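# Assemble the goal-image block structure on the table

## Task

Recreate on the table the block structure pictured in the goal image, with every block aligned squarely to its neighbours the way the picture shows. Afterwards open the gripper and pull the arm away. The structure must hold up by itself at the end; any part that stays in place only because the robot supports it does not count.

## Robot and tools

ROBOT. One six-joint arm with a parallel two-finger gripper. Joint (column) order: waist, shoulder, elbow, wrist pitch, wrist yaw, wrist roll. Stated ranges in radians: waist -3.054 to 3.054, shoulder 0.000 to 3.142, elbow 0.000 to 2.356, wrist pitch -1.571 to 1.571, wrist yaw -1.571 to 1.571, wrist roll -3.142 to 3.142. The true end of each joint may differ from these by up to 0.010 rad either way.

FRAMES. Positions are in the scene frame: origin on the tabletop straight under the arm's base, +z up, +y to the left when facing along +x. The base can sit slightly tilted relative to the table. In the gripper's own frame the fingers point along +x and close along y. end_effector_position is the midpoint between the finger pads, roughly 3 to 4 cm back from the fingertips; at long reach the printed value can be somewhat off.

execute_actions. Argument actions is a list holding zero or one item; optional pictures (boolean) asks for camera images (they come automatically only with an empty list).
- Empty list {"actions": []}: no command, returns the state and images.
- Move: {"actions": [{"rows": [[...]], "steps": N}]}. N is 4 to 15 control steps of 1/30 s each (15 if omitted). Each row is used for one step; if there are fewer rows than steps the final row repeats. One row is a single list of 7 numbers, each in [-1, 1]: six joint numbers in the column order above, then the gripper opening.
- Joint numbers are offsets, not poses. They are measured from the joint angles in the latest result that reported them (before any such result in the scene, or for a second call in the same reply, from the angles at the moment the action starts). They are not added up row after row. Scale: 1.0 equals 0.9615 rad for waist, shoulder and elbow, 1.713 rad for wrist pitch, 1.767 rad for wrist yaw, 1.728 rad for wrist roll. Sending all zeros therefore pulls the arm back to those reference angles; it is not a pause.
- The seventh number is an absolute opening: +1 fully open, about -0.80 where empty fingers touch, lower values down to -1 close no further. Closing from fully open needs at least about 0.5 s.
- Wait: {"actions": [{"steps": N}]} with N up to 300, no rows; it returns once N steps have elapsed since the previous result, your reply time included.
- A call is refused (nothing sent) if it would push a joint more than 0.010 rad outward beyond its stated range. A joint asked to go beyond its real end stops there, and the result may print "joint sent to its limit" (possibly about an earlier, still-running action). No such line does not prove more travel remains.

MOTION. Each joint's target is kept within a set distance of its measured angle per step (0.211 rad waist/shoulder/elbow, 0.213 wrist pitch, 0.267 wrist yaw, 0.228 wrist roll), and targets are scaled back if they would place the gripper over 70 mm from where it is, so large moves take several calls. Friction can leave joints short of target, especially at full reach, and tiny moves may not happen: check angles after each move. The last 4 steps of every action run after its result is produced, while you reply. Between calls the arm keeps heading for the last target until it has nearly stopped or a step is HELD.

RESULT LINES. State: end_effector_position (m), end_effector_quat_wxyz, linear and angular velocities (m/s, rad/s). Joint positions / Joint velocities: six joints in rad and rad/s, then pad gap in m and m/s (0.088 m when fully open). grip_measured: finger opening on the command scale. grip_effort_n: gripper motor effort in newtons, negative closing, positive opening, capped near 83 N, carrying friction leftover, offset and noise; "n/a" when unavailable. "joint command not followed": the clearance check altered or blocked targets (mounting blocks and posts count as arm). HELD: steps where your row was not fully sent. MOTOR HOT appears from 50 °C; OVER-TEMPERATURE FAULT means a 95 °C stop, and if cooling fails the arm loses power and goes limp.

GRIPPING. Away from +1, fingers go to where grip_measured equals your number. To hold a block, command about 0.07 below grip_measured for a firm grip, less for a gentler one. Readings may be off by about 1 mm throughout, and under squeeze read up to about 3 mm (0.061 on the scale) narrower than the pads really are. Parts narrower than about 3 mm get less force. Pad force peaks around 34 to 49 N per pad, higher briefly at first contact. Held parts may occasionally be tugged.

LIMITS AND CARE. Load limits (N m): waist 17, shoulder 21.1, elbow 21, wrist pitch 5.55, wrist yaw 5.53, wrist roll 5.19, held weight included. Hitting one freezes the arm 10 s and drops the rest of the call. Avoid dropping blocks, slamming or shoving hard, and never let anything leave the table. Holding loads heats motors, even while you think.

OTHER TOOLS. zoom_image: camera is "cam_high" or "cam_low" (both 504x504), region [x0, y0, x1, y1] in pixels from the top-left, at most 504 by 504; enlarges the latest image. show_instructions: no arguments, shows the reference pages including the goal image. read_manual: optional section "licences", returns URDF licence text. finished_scene: scene (integer) ends that scene irreversibly and reports whether the goal was met; release the blocks and move clear first.

Each tool is called after "Emit:" as name(argument=value, ...) on one line, values as JSON.

Reference images:

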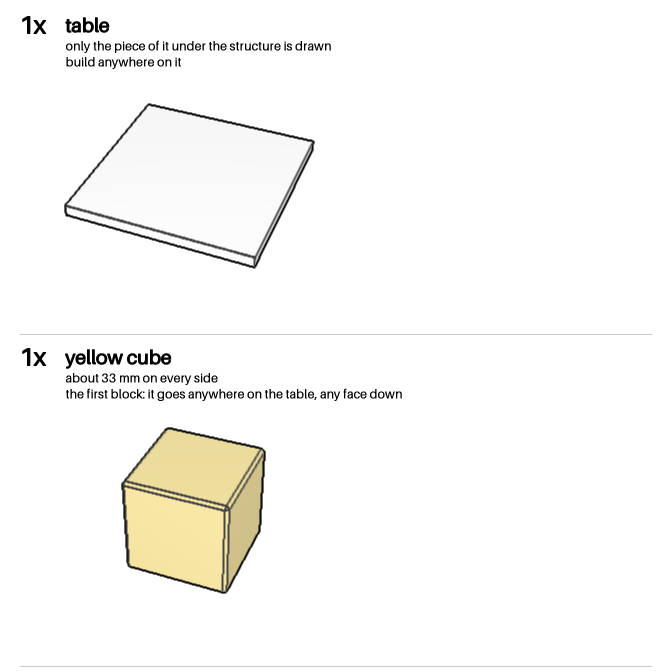

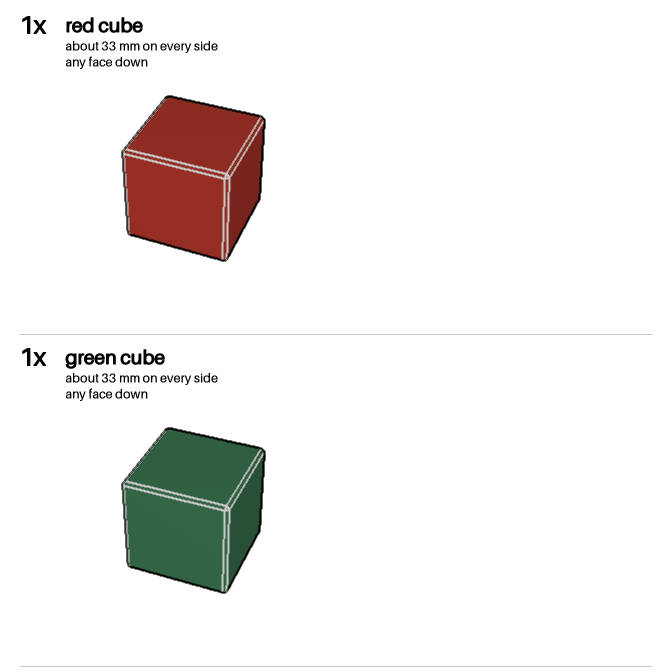

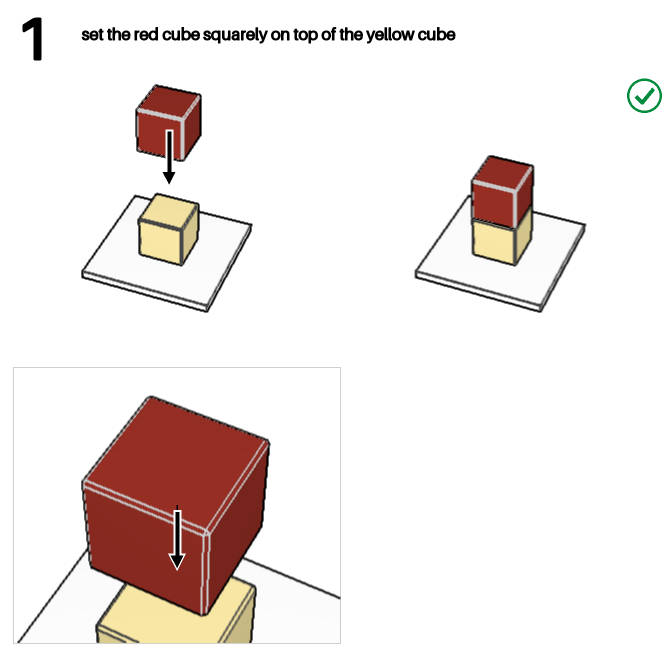

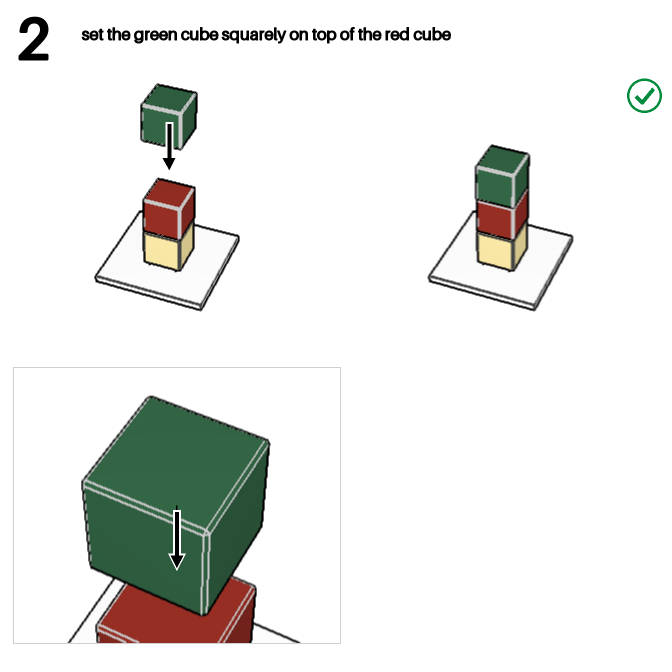

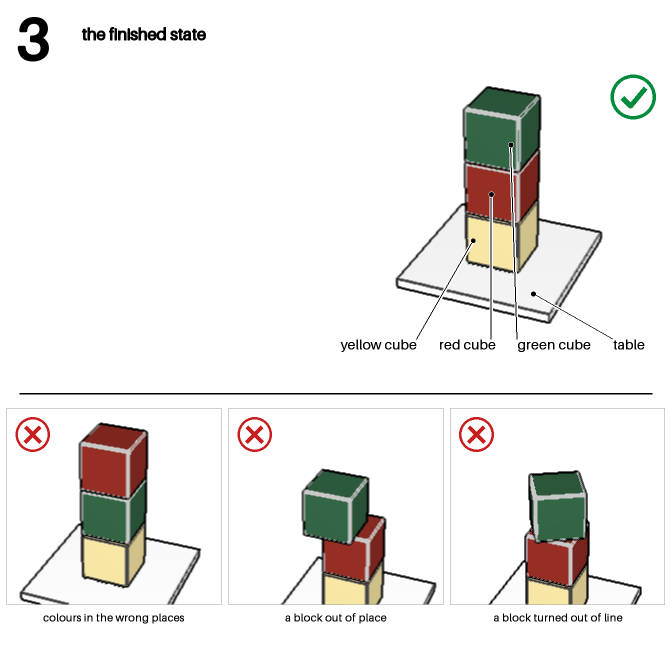

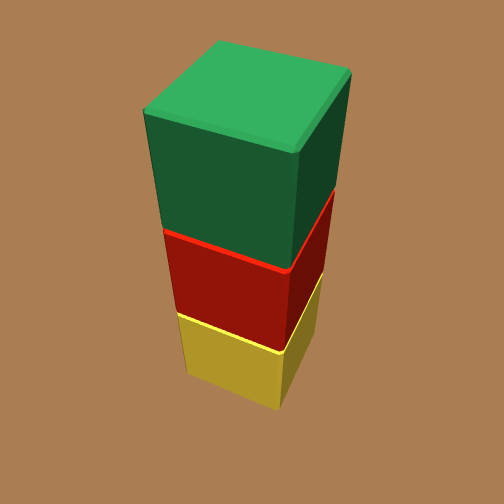

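## Session

Emit:
execute_actions(actions=[])

Scene clock: 0.00 s of 6318.50 s.
end_effector_position=(+0.3892, -0.1739, +0.1691) grip_measured=+0.820 grip_effort_n=n/a end_effector_quat_wxyz=(+0.662, +0.280, +0.695, +0.004) end_effector_velocity=(-0.001, +0.001, +0.002) end_effector_angular_velocity=(+0.022, +0.011, -0.020)
Joint positions: [-0.12   1.681  1.731 -1.343  0.462  0.341  0.079]
Joint velocities: [-0.002 -0.002  0.002 -0.007 -0.022  0.022 -0.   ]
Heat: hottest waist 18 °C (+0.0 °C/min).

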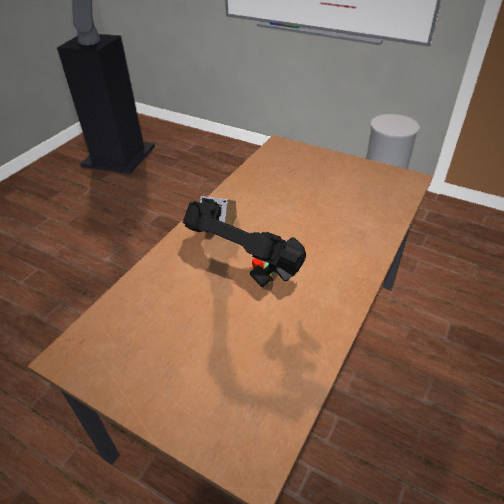

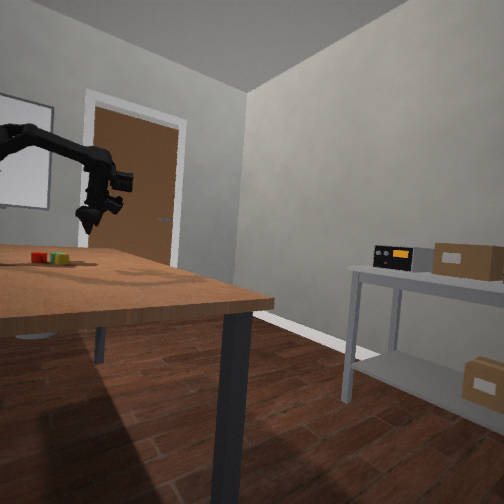

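Emit:
zoom_image(camera="cam_high", region=[170, 180, 330, 310])

Emit:
zoom_image(camera="cam_low", region=[0, 120, 160, 290])

Region (170, 180, 330, 310) of cam_high's 504x504 image, scaled by 3.150, with more detail than that image has; it fills the top 410 rows of this view, and the rest is white.

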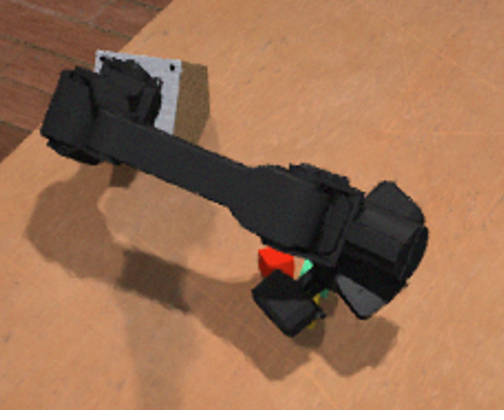

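Region (0, 120, 160, 290) of cam_low's 504x504 image, scaled by 2.965, with more detail than that image has; it fills the left 474 columns of this view, and the rest is white.

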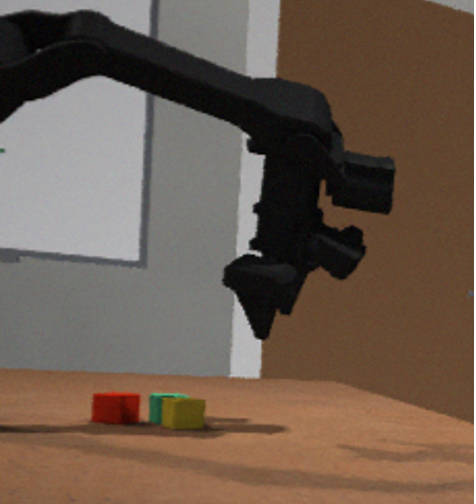

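Emit:
execute_actions(actions=[{"rows":[[0.1,0,0,0,0,0,1],[0.2,0,0,0,0,0,1],[0.3,0,0,0,0,0,1],[0.4,0,0,0,0,0,1],[0.45,0,0,0,0,0,1]],"steps":15}])

Emit:
execute_actions(actions=[])

Emit:
zoom_image(camera="cam_high", region=[230, 230, 310, 310])

Scene clock: 1.57 s of 6318.50 s.
end_effector_position=(+0.3903, -0.0763, +0.2858) grip_measured=+0.977 grip_effort_n=13.3 end_effector_quat_wxyz=(+0.744, +0.212, +0.610, +0.173) end_effector_velocity=(-0.020, +0.061, +0.081) end_effector_angular_velocity=(+0.073, -0.224, +0.184)
Joint positions: [ 0.313  1.681  1.731 -1.343  0.458  0.341  0.087]
Joint velocities: [ 0.291 -0.002 -0.002  0.007 -0.007 -0.007  0.002]
Heat: hottest waist 18 °C (+0.0 °C/min).
Steps of this call (steps 1 to 36: nothing new was sent; steps 37 to 47: the first 11 steps of this action). Readings (joint positions):
37: [-0.116 1.681 1.731 -1.343 0.465 0.341]
38: [-0.097 1.681 1.731 -1.343 0.470 0.341]
40: [-0.001 1.681 1.731 -1.343 0.471 0.341]
44: [0.226 1.681 1.731 -1.343 0.463 0.341]
47: the state above

Scene clock: 1.70 s of 6318.50 s.
end_effector_position=(+0.3901, -0.0759, +0.2863) grip_measured=+0.980 grip_effort_n=13.3 end_effector_quat_wxyz=(+0.744, +0.212, +0.609, +0.173) end_effector_velocity=(-0.003, -0.006, -0.008) end_effector_angular_velocity=(-0.009, +0.029, +0.009)
Joint positions: [ 0.315  1.681  1.731 -1.343  0.458  0.341  0.087]
Joint velocities: [-0.027 -0.002 -0.002 -0.022 -0.007 -0.007  0.   ]
Heat: hottest waist 18 °C (+0.0 °C/min).
Kept back: nothing.
Steps of this call (steps 1 to 4: the last 4 steps of your previous action). Readings (joint positions):
1: [0.318 1.681 1.731 -1.343 0.458 0.341]
2: [0.318 1.681 1.731 -1.343 0.458 0.341]
4: the state above

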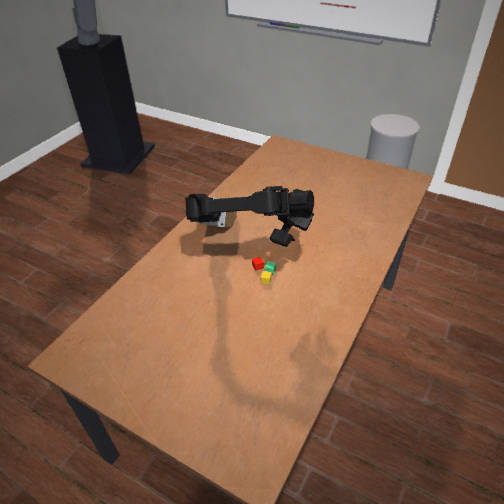

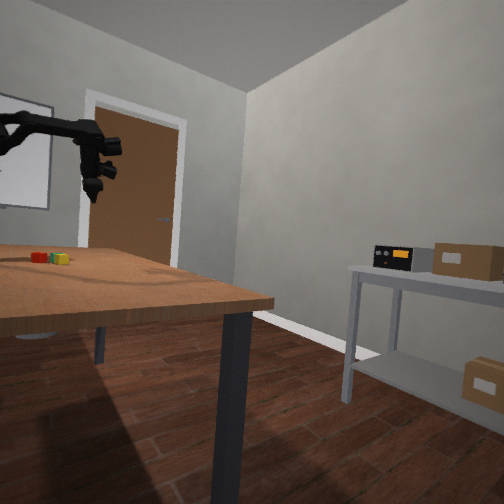

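Region (230, 230, 310, 310) of cam_high's 504x504 image, scaled by 6.300, with more detail than that image has.

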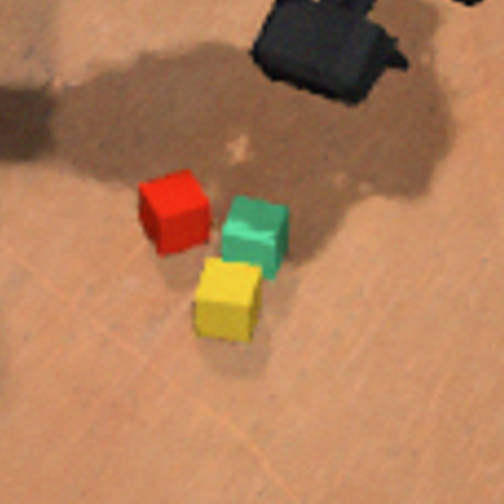

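Emit:
zoom_image(camera="cam_high", region=[246, 252, 282, 288])

Emit:
zoom_image(camera="cam_low", region=[10, 150, 130, 280])

Region (246, 252, 282, 288) of cam_high's 504x504 image, scaled by 14.000, with more detail than that image has.

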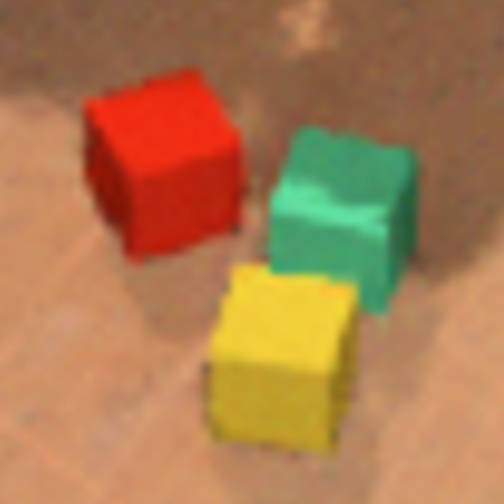

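Region (10, 150, 130, 280) of cam_low's 504x504 image, scaled by 3.877, with more detail than that image has; it fills the left 465 columns of this view, and the rest is white.

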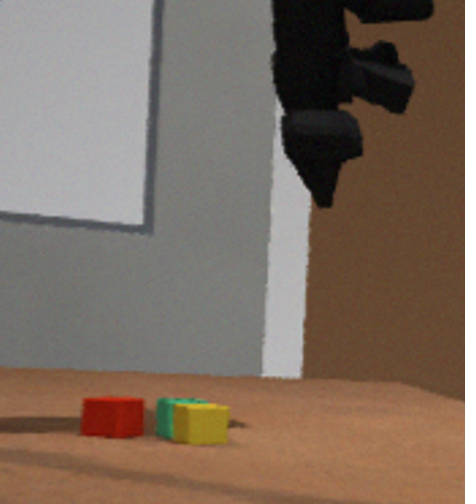

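Emit:
execute_actions(actions=[{"rows":[[-0.01,-0.01,-0.04,0.012,0.01,-0.025,0.8],[-0.02,-0.02,-0.09,0.027,0.022,-0.05,0.7],[-0.035,-0.033,-0.15,0.045,0.036,-0.085,0.6],[-0.05,-0.046,-0.21,0.062,0.05,-0.12,0.5],[-0.063,-0.06,-0.27,0.08,0.065,-0.15,0.4],[-0.077,-0.072,-0.33,0.097,0.079,-0.185,0.3],[-0.091,-0.086,-0.39,0.115,0.093,-0.22,0.2],[-0.105,-0.1,-0.45,0.132,0.107,-0.25,0.2],[-0.12,-0.112,-0.51,0.15,0.122,-0.285,0.2],[-0.133,-0.125,-0.57,0.167,0.136,-0.32,0.2],[-0.147,-0.138,-0.63,0.185,0.15,-0.35,0.2],[-0.161,-0.151,-0.69,0.2,0.165,-0.385,0.2],[-0.175,-0.165,-0.75,0.22,0.18,-0.42,0.2],[-0.19,-0.18,-0.81,0.238,0.193,-0.45,0.2],[-0.233,-0.219,-1,0.293,0.238,-0.556,0.2]],"steps":15}])

Emit:
execute_actions(actions=[{"steps":15}], pictures=true)

Scene clock: 3.67 s of 6318.50 s.
end_effector_position=(+0.3479, -0.0678, +0.1855) grip_measured=+0.253 grip_effort_n=-18.8 end_effector_quat_wxyz=(+0.746, -0.039, +0.626, +0.226) end_effector_velocity=(-0.247, +0.027, -0.374) end_effector_angular_velocity=(-1.101, -0.018, +1.611)
Joint positions: [ 0.21   1.59   1.279 -1.103  0.656 -0.121  0.051]
Joint velocities: [-0.398 -0.3   -1.717  0.857  0.696 -1.634 -0.027]
Heat: hottest waist 19 °C (+0.0 °C/min).
Steps of this call (steps 1 to 15: the robot went on to your last target; steps 16 to 48: nothing new was sent; steps 49 to 59: the first 11 steps of this action). Readings (joint positions):
49: [0.314 1.681 1.728 -1.341 0.460 0.336]
50: [0.313 1.677 1.715 -1.329 0.467 0.317]
52: [0.304 1.658 1.653 -1.290 0.497 0.246]
56: [0.252 1.616 1.449 -1.188 0.585 0.045]
59: the state above

Scene clock: 4.17 s of 6318.50 s.
end_effector_position=(+0.2574, -0.0729, +0.0928) grip_measured=+0.203 grip_effort_n=-18.4 end_effector_quat_wxyz=(+0.647, -0.293, +0.633, +0.308) end_effector_velocity=(-0.001, -0.007, +0.003) end_effector_angular_velocity=(-0.004, -0.015, +0.047)
Joint positions: [ 0.094  1.477  0.78  -0.846  0.874 -0.613  0.049]
Joint velocities: [-0.002 -0.037 -0.007 -0.007  0.007 -0.066 -0.   ]
Heat: hottest waist 19 °C (+0.0 °C/min).
Kept back: nothing.
Steps of this call (steps 1 to 4: the last 4 steps of your previous action; steps 5 to 15: the robot went on to your last target). Readings (joint positions):
1: [0.197 1.579 1.221 -1.073 0.681 -0.177]
2: [0.184 1.567 1.163 -1.045 0.707 -0.235]
4: [0.156 1.537 1.048 -0.977 0.763 -0.353]
8: [0.098 1.484 0.844 -0.879 0.854 -0.554]
15: the state above

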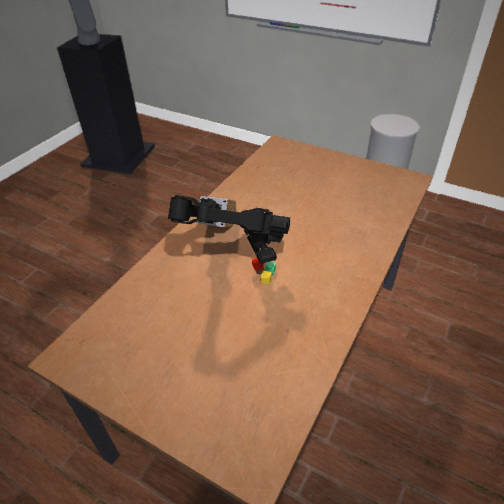

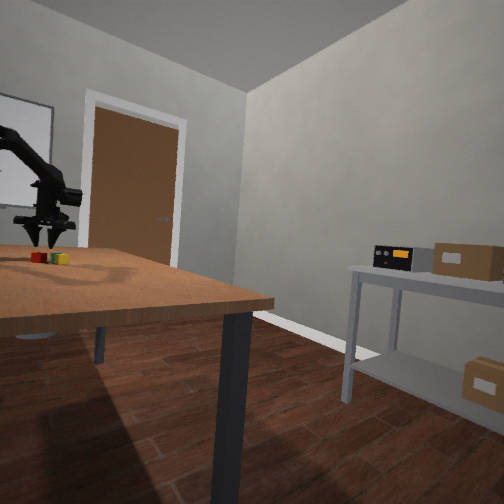

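Finish to target.

Emit:
execute_actions(actions=[{"rows":[[-0.016,-0.02,-0.062,0.018,0.015,-0.031,0.2]],"steps":10}])

Emit:
execute_actions(actions=[])

Emit:
zoom_image(camera="cam_high", region=[230, 230, 290, 290])

Emit:
zoom_image(camera="cam_low", region=[10, 210, 80, 275])

Scene clock: 4.63 s of 6318.50 s.
end_effector_position=(+0.2460, -0.0737, +0.0855) grip_measured=+0.203 grip_effort_n=-18.4 end_effector_quat_wxyz=(+0.632, -0.314, +0.633, +0.318) end_effector_velocity=(-0.025, +0.004, -0.015) end_effector_angular_velocity=(-0.022, +0.051, +0.100)
Joint positions: [ 0.083  1.465  0.731 -0.823  0.893 -0.658  0.049]
Joint velocities: [-0.022 -0.002 -0.085  0.022  0.007 -0.066 -0.   ]
Heat: hottest waist 19 °C (+0.0 °C/min).
Steps of this call (steps 1 to 8: the robot went on to your last target; steps 9 to 14: the first 6 steps of this action). Readings (joint positions):
9: [0.093 1.475 0.772 -0.839 0.878 -0.624]
10: [0.091 1.471 0.762 -0.827 0.885 -0.637]
12: [0.085 1.465 0.741 -0.827 0.891 -0.652]
14: the state above

Scene clock: 4.77 s of 6318.50 s.
end_effector_position=(+0.2462, -0.0739, +0.0852) grip_measured=+0.203 grip_effort_n=-18.4 end_effector_quat_wxyz=(+0.632, -0.316, +0.632, +0.318) end_effector_velocity=(+0.000, +0.000, +0.000) end_effector_angular_velocity=(+0.009, -0.004, +0.026)
Joint positions: [ 0.082  1.465  0.729 -0.818  0.895 -0.662  0.049]
Joint velocities: [-0.002 -0.007 -0.002  0.007 -0.007 -0.037 -0.   ]
Heat: hottest waist 19 °C (+0.0 °C/min).
Kept back: nothing.
Steps of this call (steps 1 to 4: the last 4 steps of your previous action). Readings (joint positions):
1: [0.082 1.465 0.729 -0.821 0.893 -0.660]
2: [0.082 1.465 0.729 -0.820 0.895 -0.661]
4: the state above

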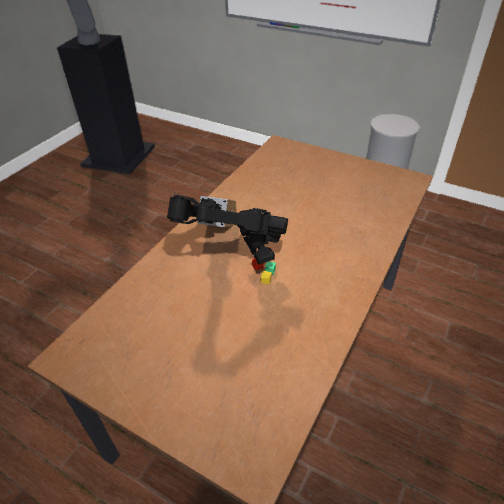

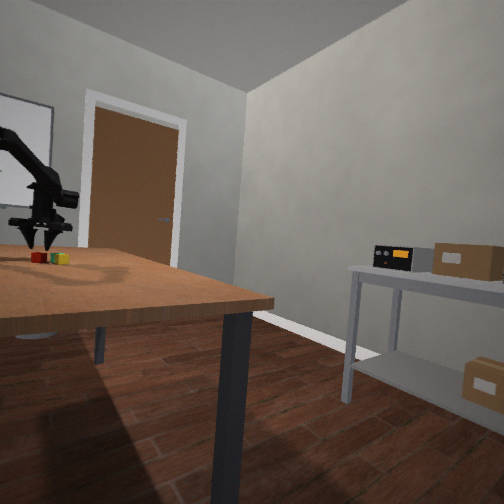

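Region (230, 230, 290, 290) of cam_high's 504x504 image, scaled by 8.400, with more detail than that image has.

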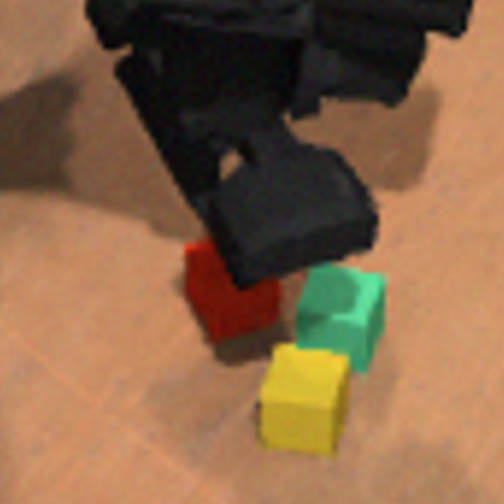

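Region (10, 210, 80, 275) of cam_low's 504x504 image, scaled by 7.200, with more detail than that image has; it fills the top 468 rows of this view, and the rest is white.

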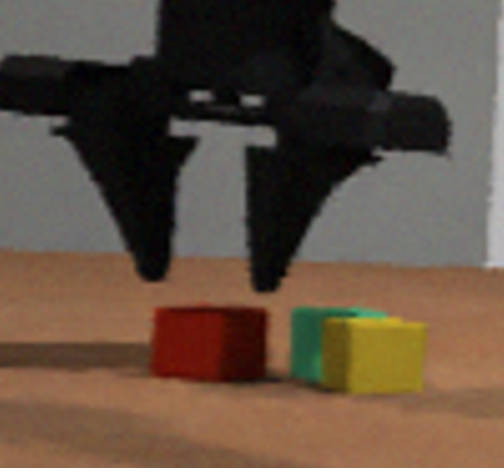

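Emit:
execute_actions(actions=[{"rows":[[0.002,0.02,-0.012,0.016,0,0,0.2],[0.003,0.04,-0.024,0.032,0.001,0,0.2],[0.004,0.059,-0.035,0.048,0.002,0,0.2]],"steps":12}])

Emit:
execute_actions(actions=[])

Emit:
zoom_image(camera="cam_high", region=[230, 230, 290, 290])

Emit:
zoom_image(camera="cam_low", region=[10, 210, 80, 275])

Scene clock: 5.93 s of 6318.50 s.
end_effector_position=(+0.2451, -0.0617, +0.0757) grip_measured=+0.203 grip_effort_n=-18.4 end_effector_quat_wxyz=(+0.630, -0.318, +0.632, +0.319) end_effector_velocity=(-0.007, +0.013, -0.011) end_effector_angular_velocity=(+0.004, +0.014, +0.019)
Joint positions: [ 0.083  1.514  0.702 -0.748  0.896 -0.663  0.049]
Joint velocities: [-0.002  0.042 -0.042  0.066 -0.007 -0.007 -0.   ]
Heat: hottest waist 19 °C (+10.1 °C/min).
Steps of this call (steps 1 to 15: the robot went on to your last target; steps 16 to 27: nothing new was sent; steps 28 to 35: the first 8 steps of this action). Readings (joint positions):
28: [0.082 1.465 0.728 -0.816 0.896 -0.663]
29: [0.082 1.469 0.726 -0.805 0.896 -0.663]
31: [0.082 1.487 0.718 -0.768 0.896 -0.663]
35: the state above

Scene clock: 6.07 s of 6318.50 s.
end_effector_position=(+0.2459, -0.0612, +0.0754) grip_measured=+0.203 grip_effort_n=-18.4 end_effector_quat_wxyz=(+0.632, -0.317, +0.632, +0.318) end_effector_velocity=(-0.005, -0.001, -0.001) end_effector_angular_velocity=(+0.002, +0.021, +0.020)
Joint positions: [ 0.083  1.515  0.701 -0.74   0.896 -0.663  0.049]
Joint velocities: [-0.007 -0.002 -0.002 -0.022 -0.007 -0.007 -0.   ]
Heat: hottest waist 19 °C (+9.9 °C/min).
Kept back: nothing.
Steps of this call (steps 1 to 4: the last 4 steps of your previous action). Readings (joint positions):
1: [0.083 1.514 0.701 -0.745 0.896 -0.663]
2: [0.083 1.515 0.701 -0.742 0.896 -0.663]
4: the state above

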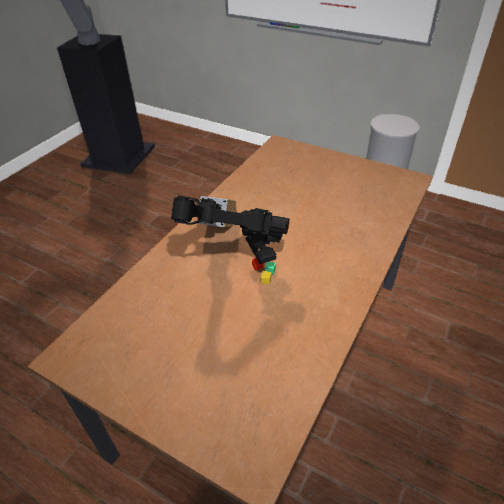

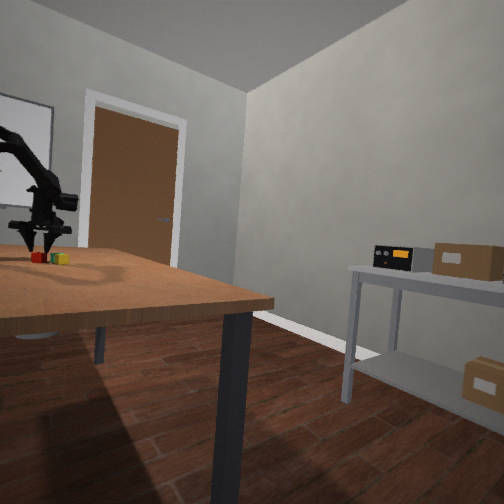

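Region (230, 230, 290, 290) of cam_high's 504x504 image, scaled by 8.400, with more detail than that image has.

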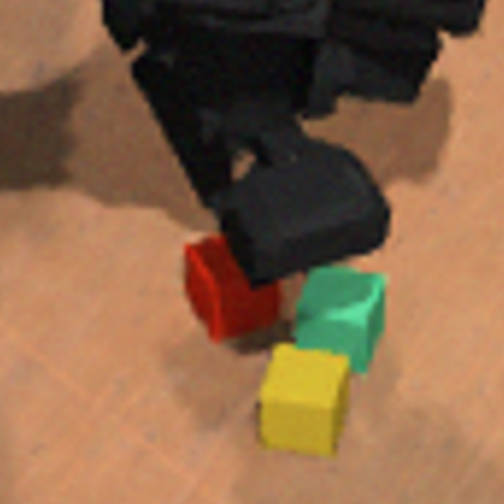

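Region (10, 210, 80, 275) of cam_low's 504x504 image, scaled by 7.200, with more detail than that image has; it fills the top 468 rows of this view, and the rest is white.

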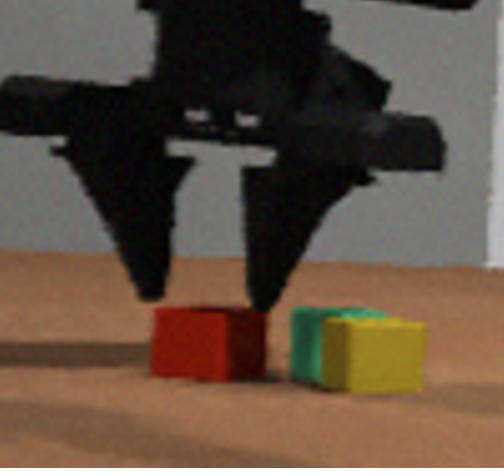

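Emit:
execute_actions(actions=[{"rows":[[0.017,-0.005,0.012,-0.018,0,0,0.2],[0.033,-0.01,0.024,-0.037,0,0,0.2],[0.033,-0.01,0.024,-0.037,0,0,0.2],[0.033,-0.01,0.024,-0.037,0,-0.05,0.2],[0.033,-0.01,0.024,-0.037,0,-0.1,0.2],[0.033,-0.01,0.024,-0.037,0,-0.16,0.2],[0.033,-0.01,0.024,-0.037,0,-0.22,0.2],[0.033,-0.01,0.024,-0.037,0,-0.28,0.2],[0.033,-0.01,0.024,-0.037,0,-0.34,0.2],[0.033,-0.01,0.024,-0.037,0,-0.4,0.2],[0.033,-0.01,0.024,-0.037,0,-0.45,0.2]],"steps":15}])

Emit:
execute_actions(actions=[{"steps":9}], pictures=true)

Emit:
zoom_image(camera="cam_high", region=[230, 230, 290, 290])

Emit:
zoom_image(camera="cam_low", region=[10, 210, 80, 275])

Scene clock: 7.00 s of 6318.50 s.
end_effector_position=(+0.2443, -0.0609, +0.0827) grip_measured=+0.203 grip_effort_n=-18.8 end_effector_quat_wxyz=(+0.539, -0.456, +0.540, +0.458) end_effector_velocity=(-0.004, -0.003, -0.001) end_effector_angular_velocity=(-0.007, +0.014, +1.925)
Joint positions: [ 0.111  1.511  0.717 -0.799  0.896 -1.091  0.049]
Joint velocities: [-0.007 -0.002 -0.002 -0.022  0.007 -1.912 -0.   ]
Heat: hottest waist 19 °C (+8.6 °C/min).
Steps of this call (steps 1 to 15: the robot went on to your last target; steps 16 to 17: nothing new was sent; steps 18 to 28: the first 11 steps of this action). Readings (joint positions):
18: [0.083 1.515 0.701 -0.740 0.896 -0.663]
19: [0.088 1.515 0.704 -0.752 0.896 -0.663]
21: [0.101 1.514 0.709 -0.780 0.896 -0.677]
25: [0.111 1.511 0.717 -0.796 0.896 -0.898]
28: the state above

Scene clock: 7.30 s of 6318.50 s.
end_effector_position=(+0.2440, -0.0610, +0.0828) grip_measured=+0.203 grip_effort_n=-18.4 end_effector_quat_wxyz=(-0.455, +0.539, -0.456, -0.542) end_effector_velocity=(-0.001, -0.001, +0.000) end_effector_angular_velocity=(-0.007, +0.000, +0.176)
Joint positions: [ 0.111  1.511  0.717 -0.801  0.896 -1.423  0.049]
Joint velocities: [ 0.002 -0.002 -0.002 -0.007  0.007 -0.168  0.   ]
Heat: hottest waist 19 °C (+8.2 °C/min).
Kept back: nothing.
Steps of this call (steps 1 to 4: the last 4 steps of your previous action; steps 5 to 9: the robot went on to your last target). Readings (joint positions):
1: [0.111 1.511 0.717 -0.800 0.896 -1.155]
2: [0.111 1.511 0.717 -0.800 0.896 -1.218]
4: [0.111 1.511 0.717 -0.801 0.896 -1.332]
8: [0.111 1.511 0.717 -0.801 0.896 -1.416]
9: the state above

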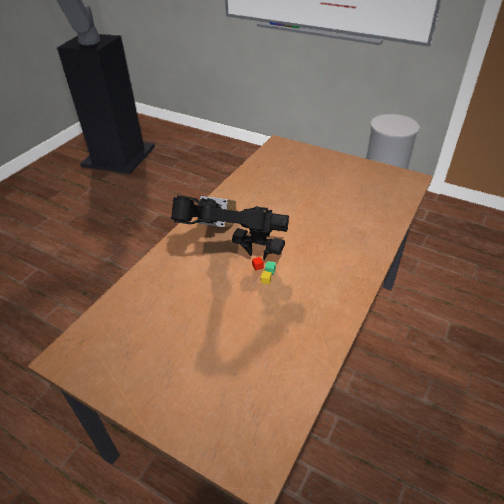

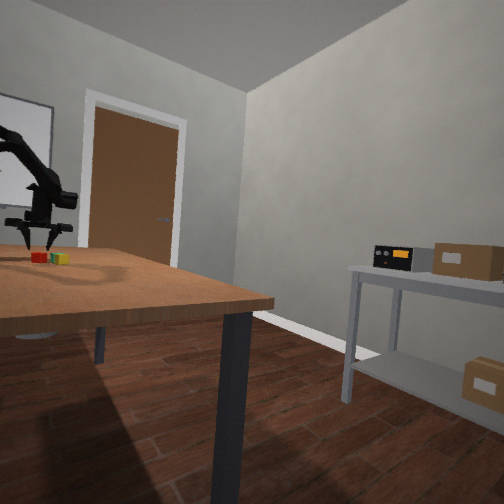

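Region (230, 230, 290, 290) of cam_high's 504x504 image, scaled by 8.400, with more detail than that image has.

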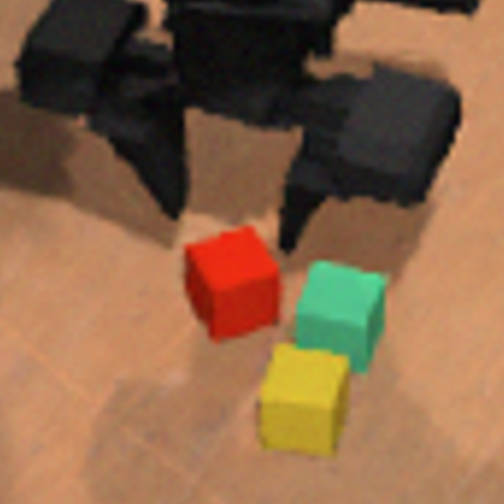

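Region (10, 210, 80, 275) of cam_low's 504x504 image, scaled by 7.200, with more detail than that image has; it fills the top 468 rows of this view, and the rest is white.

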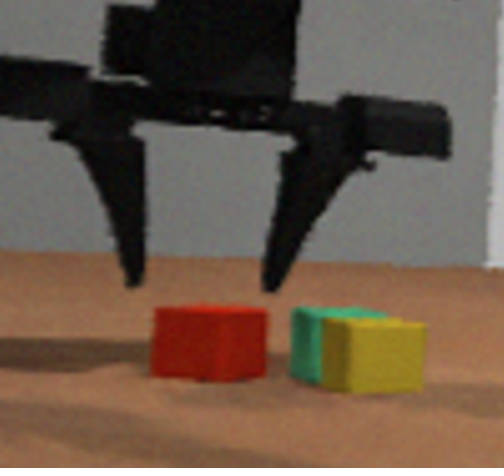

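Emit:
execute_actions(actions=[{"rows":[[-0.01,-0.01,0,0.004,0,0.05,0.2],[-0.02,-0.02,0,0.008,0,0.11,0.2],[-0.03,-0.028,0,0.012,0,0.17,0.2],[-0.036,-0.028,0.002,0.015,0,0.423,0.2]],"steps":15}])

Emit:
execute_actions(actions=[{"steps":6}])

Scene clock: 8.37 s of 6318.50 s.
end_effector_position=(+0.2467, -0.0679, +0.0802) grip_measured=+0.203 grip_effort_n=-18.4 end_effector_quat_wxyz=(+0.607, -0.363, +0.607, +0.364) end_effector_velocity=(-0.000, +0.000, -0.001) end_effector_angular_velocity=(+0.005, +0.005, -1.351)
Joint positions: [ 0.081  1.49   0.717 -0.779  0.896 -0.814  0.049]
Joint velocities: [-0.007 -0.002 -0.002  0.007 -0.007  1.341 -0.   ]
Heat: hottest waist 19 °C (+7.2 °C/min).
Steps of this call (steps 1 to 21: the robot went on to your last target; steps 22 to 32: the first 11 steps of this action). Readings (joint positions):
22: [0.111 1.511 0.717 -0.801 0.896 -1.426]
23: [0.110 1.510 0.717 -0.801 0.896 -1.380]
25: [0.099 1.502 0.717 -0.793 0.896 -1.255]
29: [0.082 1.490 0.717 -0.782 0.896 -0.999]
32: the state above

Scene clock: 8.57 s of 6318.50 s.
end_effector_position=(+0.2468, -0.0678, +0.0802) grip_measured=+0.203 grip_effort_n=-18.4 end_effector_quat_wxyz=(+0.625, -0.329, +0.625, +0.331) end_effector_velocity=(-0.003, -0.000, +0.001) end_effector_angular_velocity=(+0.005, +0.011, -0.110)
Joint positions: [ 0.081  1.49   0.717 -0.779  0.896 -0.706  0.049]
Joint velocities: [ 0.002 -0.002  0.002 -0.022 -0.007  0.125 -0.   ]
Heat: hottest waist 19 °C (+7.0 °C/min).
Kept back: nothing.
Steps of this call (steps 1 to 4: the last 4 steps of your previous action; steps 5 to 6: the robot went on to your last target). Readings (joint positions):
1: [0.081 1.490 0.717 -0.779 0.896 -0.775]
2: [0.081 1.490 0.717 -0.779 0.896 -0.749]
4: [0.081 1.490 0.717 -0.779 0.896 -0.720]
6: the state above

Emit:
execute_actions(actions=[{"rows":[[-0.011,0.003,-0.011,0.013,-0.001,-0.01,0.2],[-0.023,0.005,-0.019,0.026,-0.001,-0.019,0.2],[-0.034,0.008,-0.026,0.039,-0.002,-0.028,0.2],[-0.045,0.01,-0.034,0.052,-0.002,-0.038,0.2],[-0.057,0.013,-0.041,0.065,-0.003,-0.047,0.2],[-0.068,0.015,-0.048,0.078,-0.003,-0.057,0.2],[-0.079,0.018,-0.056,0.092,-0.004,-0.066,0.2],[-0.091,0.021,-0.063,0.105,-0.005,-0.076,0.2],[-0.102,0.023,-0.07,0.118,-0.006,-0.085,0.2],[-0.113,0.026,-0.078,0.131,-0.007,-0.095,0.2],[-0.125,0.028,-0.085,0.144,-0.008,-0.104,0.2],[-0.136,0.031,-0.092,0.157,-0.008,-0.114,0.2]],"steps":15}])

Emit:
execute_actions(actions=[{"steps":8}], pictures=true)

Emit:
zoom_image(camera="cam_low", region=[10, 210, 80, 275])

Scene clock: 9.27 s of 6318.50 s.
end_effector_position=(+0.2486, -0.0687, +0.0562) grip_measured=+0.203 grip_effort_n=-18.4 end_effector_quat_wxyz=(+0.629, -0.327, +0.626, +0.326) end_effector_velocity=(-0.011, -0.002, -0.090) end_effector_angular_velocity=(+0.004, +0.031, +0.002)
Joint positions: [-0.008  1.505  0.661 -0.591  0.89  -0.843  0.049]
Joint velocities: [-0.325  0.071 -0.217  0.637 -0.051 -0.476 -0.   ]
Heat: hottest waist 19 °C (+6.5 °C/min).
Steps of this call (steps 1 to 10: the robot went on to your last target; steps 11 to 21: the first 11 steps of this action). Readings (joint positions):
11: [0.080 1.490 0.717 -0.777 0.896 -0.698]
12: [0.078 1.490 0.715 -0.768 0.896 -0.707]
14: [0.065 1.490 0.708 -0.735 0.896 -0.733]
18: [0.024 1.497 0.682 -0.656 0.895 -0.794]
21: the state above

Scene clock: 9.53 s of 6318.50 s.
end_effector_position=(+0.2476, -0.0695, +0.0459) grip_measured=+0.203 grip_effort_n=-18.4 end_effector_quat_wxyz=(+0.628, -0.327, +0.627, +0.326) end_effector_velocity=(+0.005, -0.001, -0.001) end_effector_angular_velocity=(+0.007, -0.020, -0.000)
Joint positions: [-0.045  1.513  0.636 -0.516  0.887 -0.898  0.049]
Joint velocities: [-0.007 -0.007 -0.002  0.037 -0.007 -0.037 -0.   ]
Heat: hottest waist 19 °C (+6.3 °C/min).
Kept back: nothing.
Steps of this call (steps 1 to 4: the last 4 steps of your previous action; steps 5 to 8: the robot went on to your last target). Readings (joint positions):
1: [-0.019 1.507 0.653 -0.568 0.889 -0.859]
2: [-0.029 1.509 0.647 -0.550 0.888 -0.872]
4: [-0.041 1.513 0.640 -0.530 0.887 -0.888]
8: the state above

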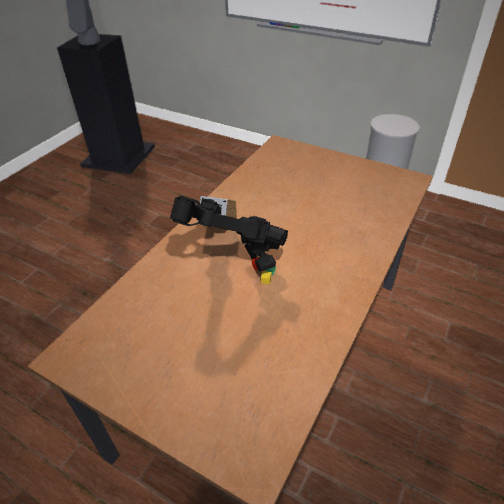

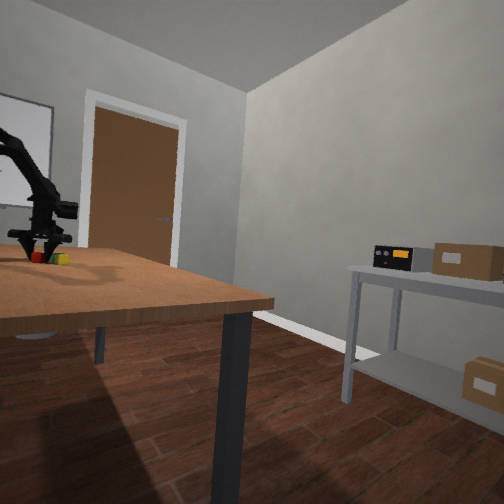

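Region (10, 210, 80, 275) of cam_low's 504x504 image, scaled by 7.200, with more detail than that image has; it fills the top 468 rows of this view, and the rest is white.

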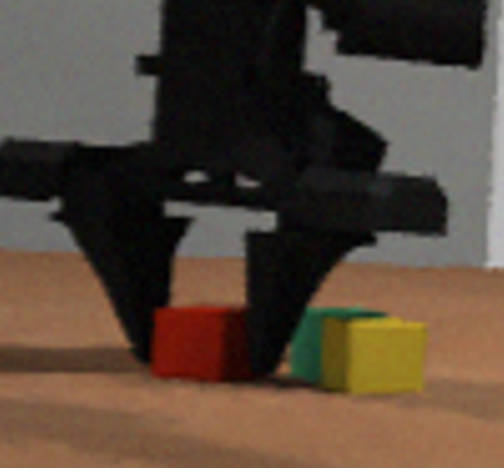

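Emit:
execute_actions(actions=[{"rows":[[0,0,0,0,0,0,0.1],[0,0,0,0,0,0,0.03],[0,0,0,0,0,0,-0.03],[0,0,0,0,0,0,-0.08],[0,0,0,0,0,0,-0.12],[0,0,0,0,0,0,-0.16],[0,0,0,0,0,0,-0.2],[0,0,0,0,0,0,-0.25]],"steps":14}], pictures=true)

Emit:
zoom_image(camera="cam_low", region=[10, 210, 80, 275])

Scene clock: 10.03 s of 6318.50 s.
end_effector_position=(+0.2477, -0.0692, +0.0460) grip_measured=-0.183 grip_effort_n=-83.5 end_effector_quat_wxyz=(+0.628, -0.328, +0.626, +0.327) end_effector_velocity=(-0.000, +0.003, +0.001) end_effector_angular_velocity=(+0.022, +0.001, +0.025)
Joint positions: [-0.045  1.513  0.636 -0.515  0.886 -0.9    0.03 ]
Joint velocities: [ 0.002 -0.002  0.002 -0.007 -0.022 -0.022 -0.   ]
Heat: hottest waist 19 °C (+6.0 °C/min).
Steps of this call (steps 1 to 5: the robot went on to your last target; steps 6 to 15: the first 10 steps of this action). Readings (joint positions):
6: [-0.046 1.513 0.636 -0.513 0.886 -0.900]
7: [-0.046 1.513 0.636 -0.513 0.886 -0.900]
9: [-0.046 1.513 0.636 -0.513 0.886 -0.900]
13: [-0.046 1.513 0.636 -0.513 0.886 -0.900]
15: the state above

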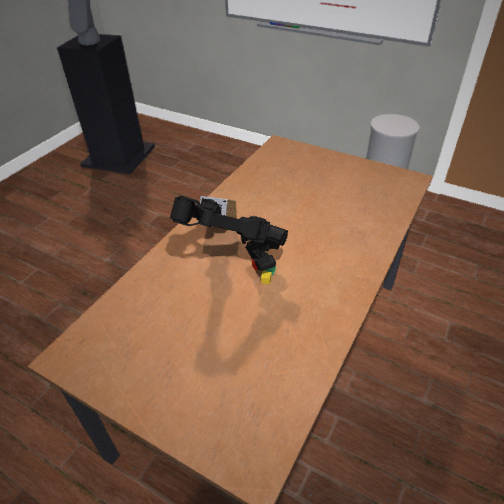

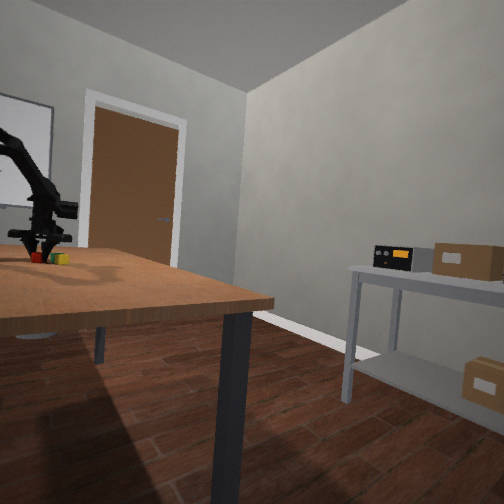

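Region (10, 210, 80, 275) of cam_low's 504x504 image, scaled by 7.200, with more detail than that image has; it fills the top 468 rows of this view, and the rest is white.

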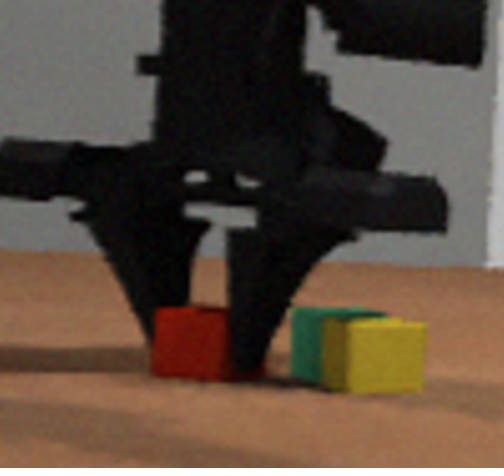

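Emit:
execute_actions(actions=[{"rows":[[0.01,-0.002,0.008,-0.012,0,0,-0.25],[0.025,-0.005,0.018,-0.03,0.001,0,-0.25],[0.044,-0.01,0.03,-0.052,0.002,0,-0.25],[0.063,-0.014,0.043,-0.075,0.003,0,-0.25],[0.082,-0.018,0.056,-0.097,0.004,0,-0.25],[0.1,-0.022,0.069,-0.12,0.005,0,-0.25],[0.12,-0.026,0.082,-0.142,0.006,0,-0.25],[0.139,-0.03,0.095,-0.165,0.007,0,-0.25],[0.158,-0.034,0.108,-0.187,0.008,-0.03,-0.25],[0.176,-0.038,0.12,-0.209,0.008,-0.07,-0.25],[0.176,-0.038,0.13,-0.209,0.008,-0.11,-0.25],[0.176,-0.038,0.14,-0.209,0.008,-0.15,-0.25],[0.176,-0.038,0.15,-0.209,0.008,-0.19,-0.25],[0.176,-0.038,0.16,-0.209,0.008,-0.23,-0.25],[0.176,-0.038,0.17,-0.209,0.008,-0.535,-0.25]],"steps":15}])

Emit:
execute_actions(actions=[], pictures=false)

Scene clock: 10.93 s of 6318.50 s.
end_effector_position=(+0.2460, -0.0677, +0.0835) grip_measured=-0.183 grip_effort_n=-83.5 end_effector_quat_wxyz=(+0.571, -0.415, +0.572, +0.418) end_effector_velocity=(+0.029, -0.011, +0.133) end_effector_angular_velocity=(+0.041, -0.147, +1.900)
Joint positions: [ 0.093  1.49   0.726 -0.808  0.894 -0.972  0.03 ]
Joint velocities: [ 0.427 -0.129  0.325 -0.755  0.007 -1.399  0.   ]
Heat: hottest waist 19 °C (+5.5 °C/min).
Steps of this call (steps 1 to 4: the last 4 steps of your previous action; steps 5 to 15: the robot went on to your last target; step 16: nothing new was sent; steps 17 to 27: the first 11 steps of this action). Readings (joint positions):
17: [-0.044 1.513 0.636 -0.516 0.886 -0.900]
18: [-0.042 1.513 0.638 -0.525 0.886 -0.900]
20: [-0.026 1.513 0.648 -0.572 0.886 -0.900]
24: [0.040 1.503 0.688 -0.703 0.890 -0.900]
27: the state above

Scene clock: 11.07 s of 6318.50 s.
end_effector_position=(+0.2536, -0.0703, +0.0942) grip_measured=-0.183 grip_effort_n=-83.5 end_effector_quat_wxyz=(+0.521, -0.485, +0.510, +0.482) end_effector_velocity=(+0.073, -0.025, +0.050) end_effector_angular_velocity=(+0.022, -0.136, +1.799)
Joint positions: [ 0.118  1.484  0.766 -0.857  0.895 -1.202  0.03 ]
Joint velocities: [ 0.042 -0.007  0.291 -0.139 -0.007 -1.897 -0.   ]
Heat: hottest waist 19 °C (+5.4 °C/min).
Kept back: nothing.
Steps of this call (steps 1 to 4: the last 4 steps of your previous action). Readings (joint positions):
1: [0.105 1.486 0.736 -0.829 0.894 -1.023]
2: [0.112 1.484 0.746 -0.842 0.895 -1.078]
4: the state above

Emit:
execute_actions(actions=[{"rows":[[-0.01,0.004,0.05,-0.009,0,-0.36,-0.25],[-0.025,0.01,0.07,-0.009,-0.001,-0.36,-0.25],[-0.043,0.017,0.095,-0.009,-0.002,-0.36,-0.25],[-0.061,0.024,0.12,-0.009,-0.003,-0.36,-0.25],[-0.08,0.031,0.145,-0.009,-0.004,-0.36,-0.25],[-0.098,0.038,0.17,-0.009,-0.005,-0.36,-0.25],[-0.116,0.045,0.195,-0.009,-0.006,-0.36,-0.25],[-0.135,0.052,0.22,-0.009,-0.007,-0.36,-0.25],[-0.153,0.059,0.245,-0.009,-0.008,-0.36,-0.25],[-0.171,0.065,0.265,-0.009,-0.008,-0.36,-0.25]],"steps":15}])

Emit:
execute_actions(actions=[{"steps":7}], pictures=true)

Emit:
zoom_image(camera="cam_high", region=[246, 250, 286, 290])

Emit:
zoom_image(camera="cam_low", region=[40, 225, 85, 270])

Scene clock: 11.70 s of 6318.50 s.
end_effector_position=(+0.3026, -0.1107, +0.0933) grip_measured=-0.183 grip_effort_n=-83.5 end_effector_quat_wxyz=(-0.407, +0.581, -0.402, -0.579) end_effector_velocity=(+0.122, -0.143, -0.034) end_effector_angular_velocity=(-0.060, +0.039, -0.655)
Joint positions: [-0.014  1.528  0.978 -0.872  0.888 -1.82   0.03 ]
Joint velocities: [-0.457  0.125  0.545  0.066 -0.007 -0.007 -0.   ]
Heat: hottest waist 19 °C (+5.1 °C/min).
Steps of this call (steps 1 to 8: the robot went on to your last target; steps 9 to 19: the first 11 steps of this action). Readings (joint positions):
9: [0.120 1.482 0.793 -0.871 0.897 -1.741]
10: [0.118 1.482 0.797 -0.872 0.897 -1.767]
12: [0.100 1.489 0.821 -0.873 0.896 -1.797]
16: [0.037 1.511 0.910 -0.873 0.891 -1.816]
19: the state above

Scene clock: 11.93 s of 6318.50 s.
end_effector_position=(+0.3097, -0.1194, +0.0911) grip_measured=-0.183 grip_effort_n=-83.5 end_effector_quat_wxyz=(-0.416, +0.573, -0.414, -0.572) end_effector_velocity=(-0.006, +0.009, -0.008) end_effector_angular_velocity=(+0.018, +0.045, +0.050)
Joint positions: [-0.042  1.537  1.013 -0.871  0.885 -1.821  0.03 ]
Joint velocities: [-0.007  0.037 -0.002 -0.022 -0.022 -0.007 -0.   ]
Heat: hottest waist 19 °C (+5.0 °C/min).
Kept back: nothing.
Steps of this call (steps 1 to 4: the last 4 steps of your previous action; steps 5 to 7: the robot went on to your last target). Readings (joint positions):
1: [-0.027 1.532 0.994 -0.871 0.888 -1.820]
2: [-0.035 1.533 1.004 -0.871 0.888 -1.820]
4: [-0.042 1.534 1.012 -0.871 0.887 -1.821]
7: the state above

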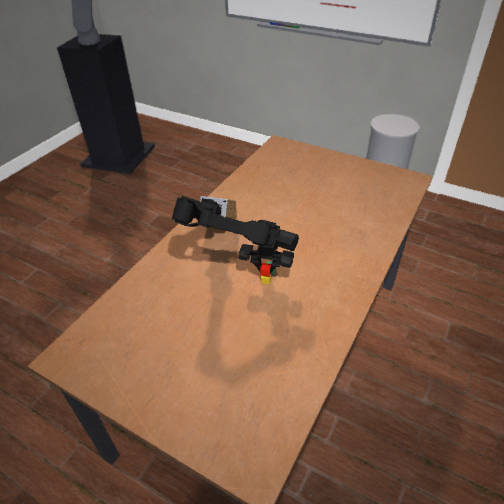

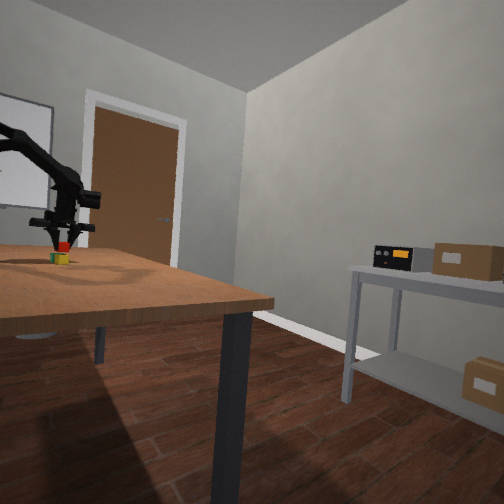

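Region (246, 250, 286, 290) of cam_high's 504x504 image, scaled by 12.600, with more detail than that image has.

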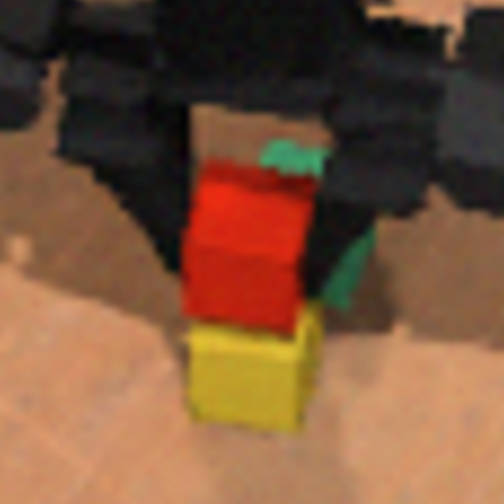

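Region (40, 225, 85, 270) of cam_low's 504x504 image, scaled by 11.200, with more detail than that image has.

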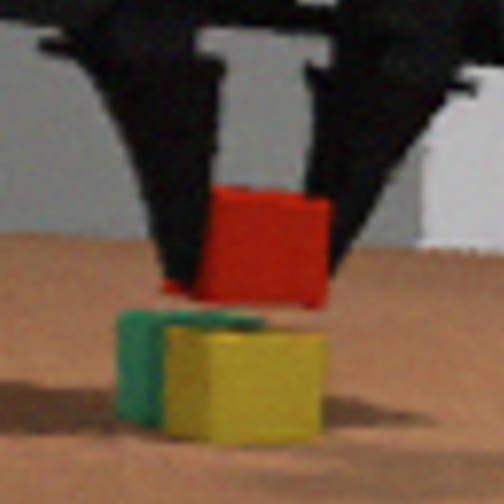

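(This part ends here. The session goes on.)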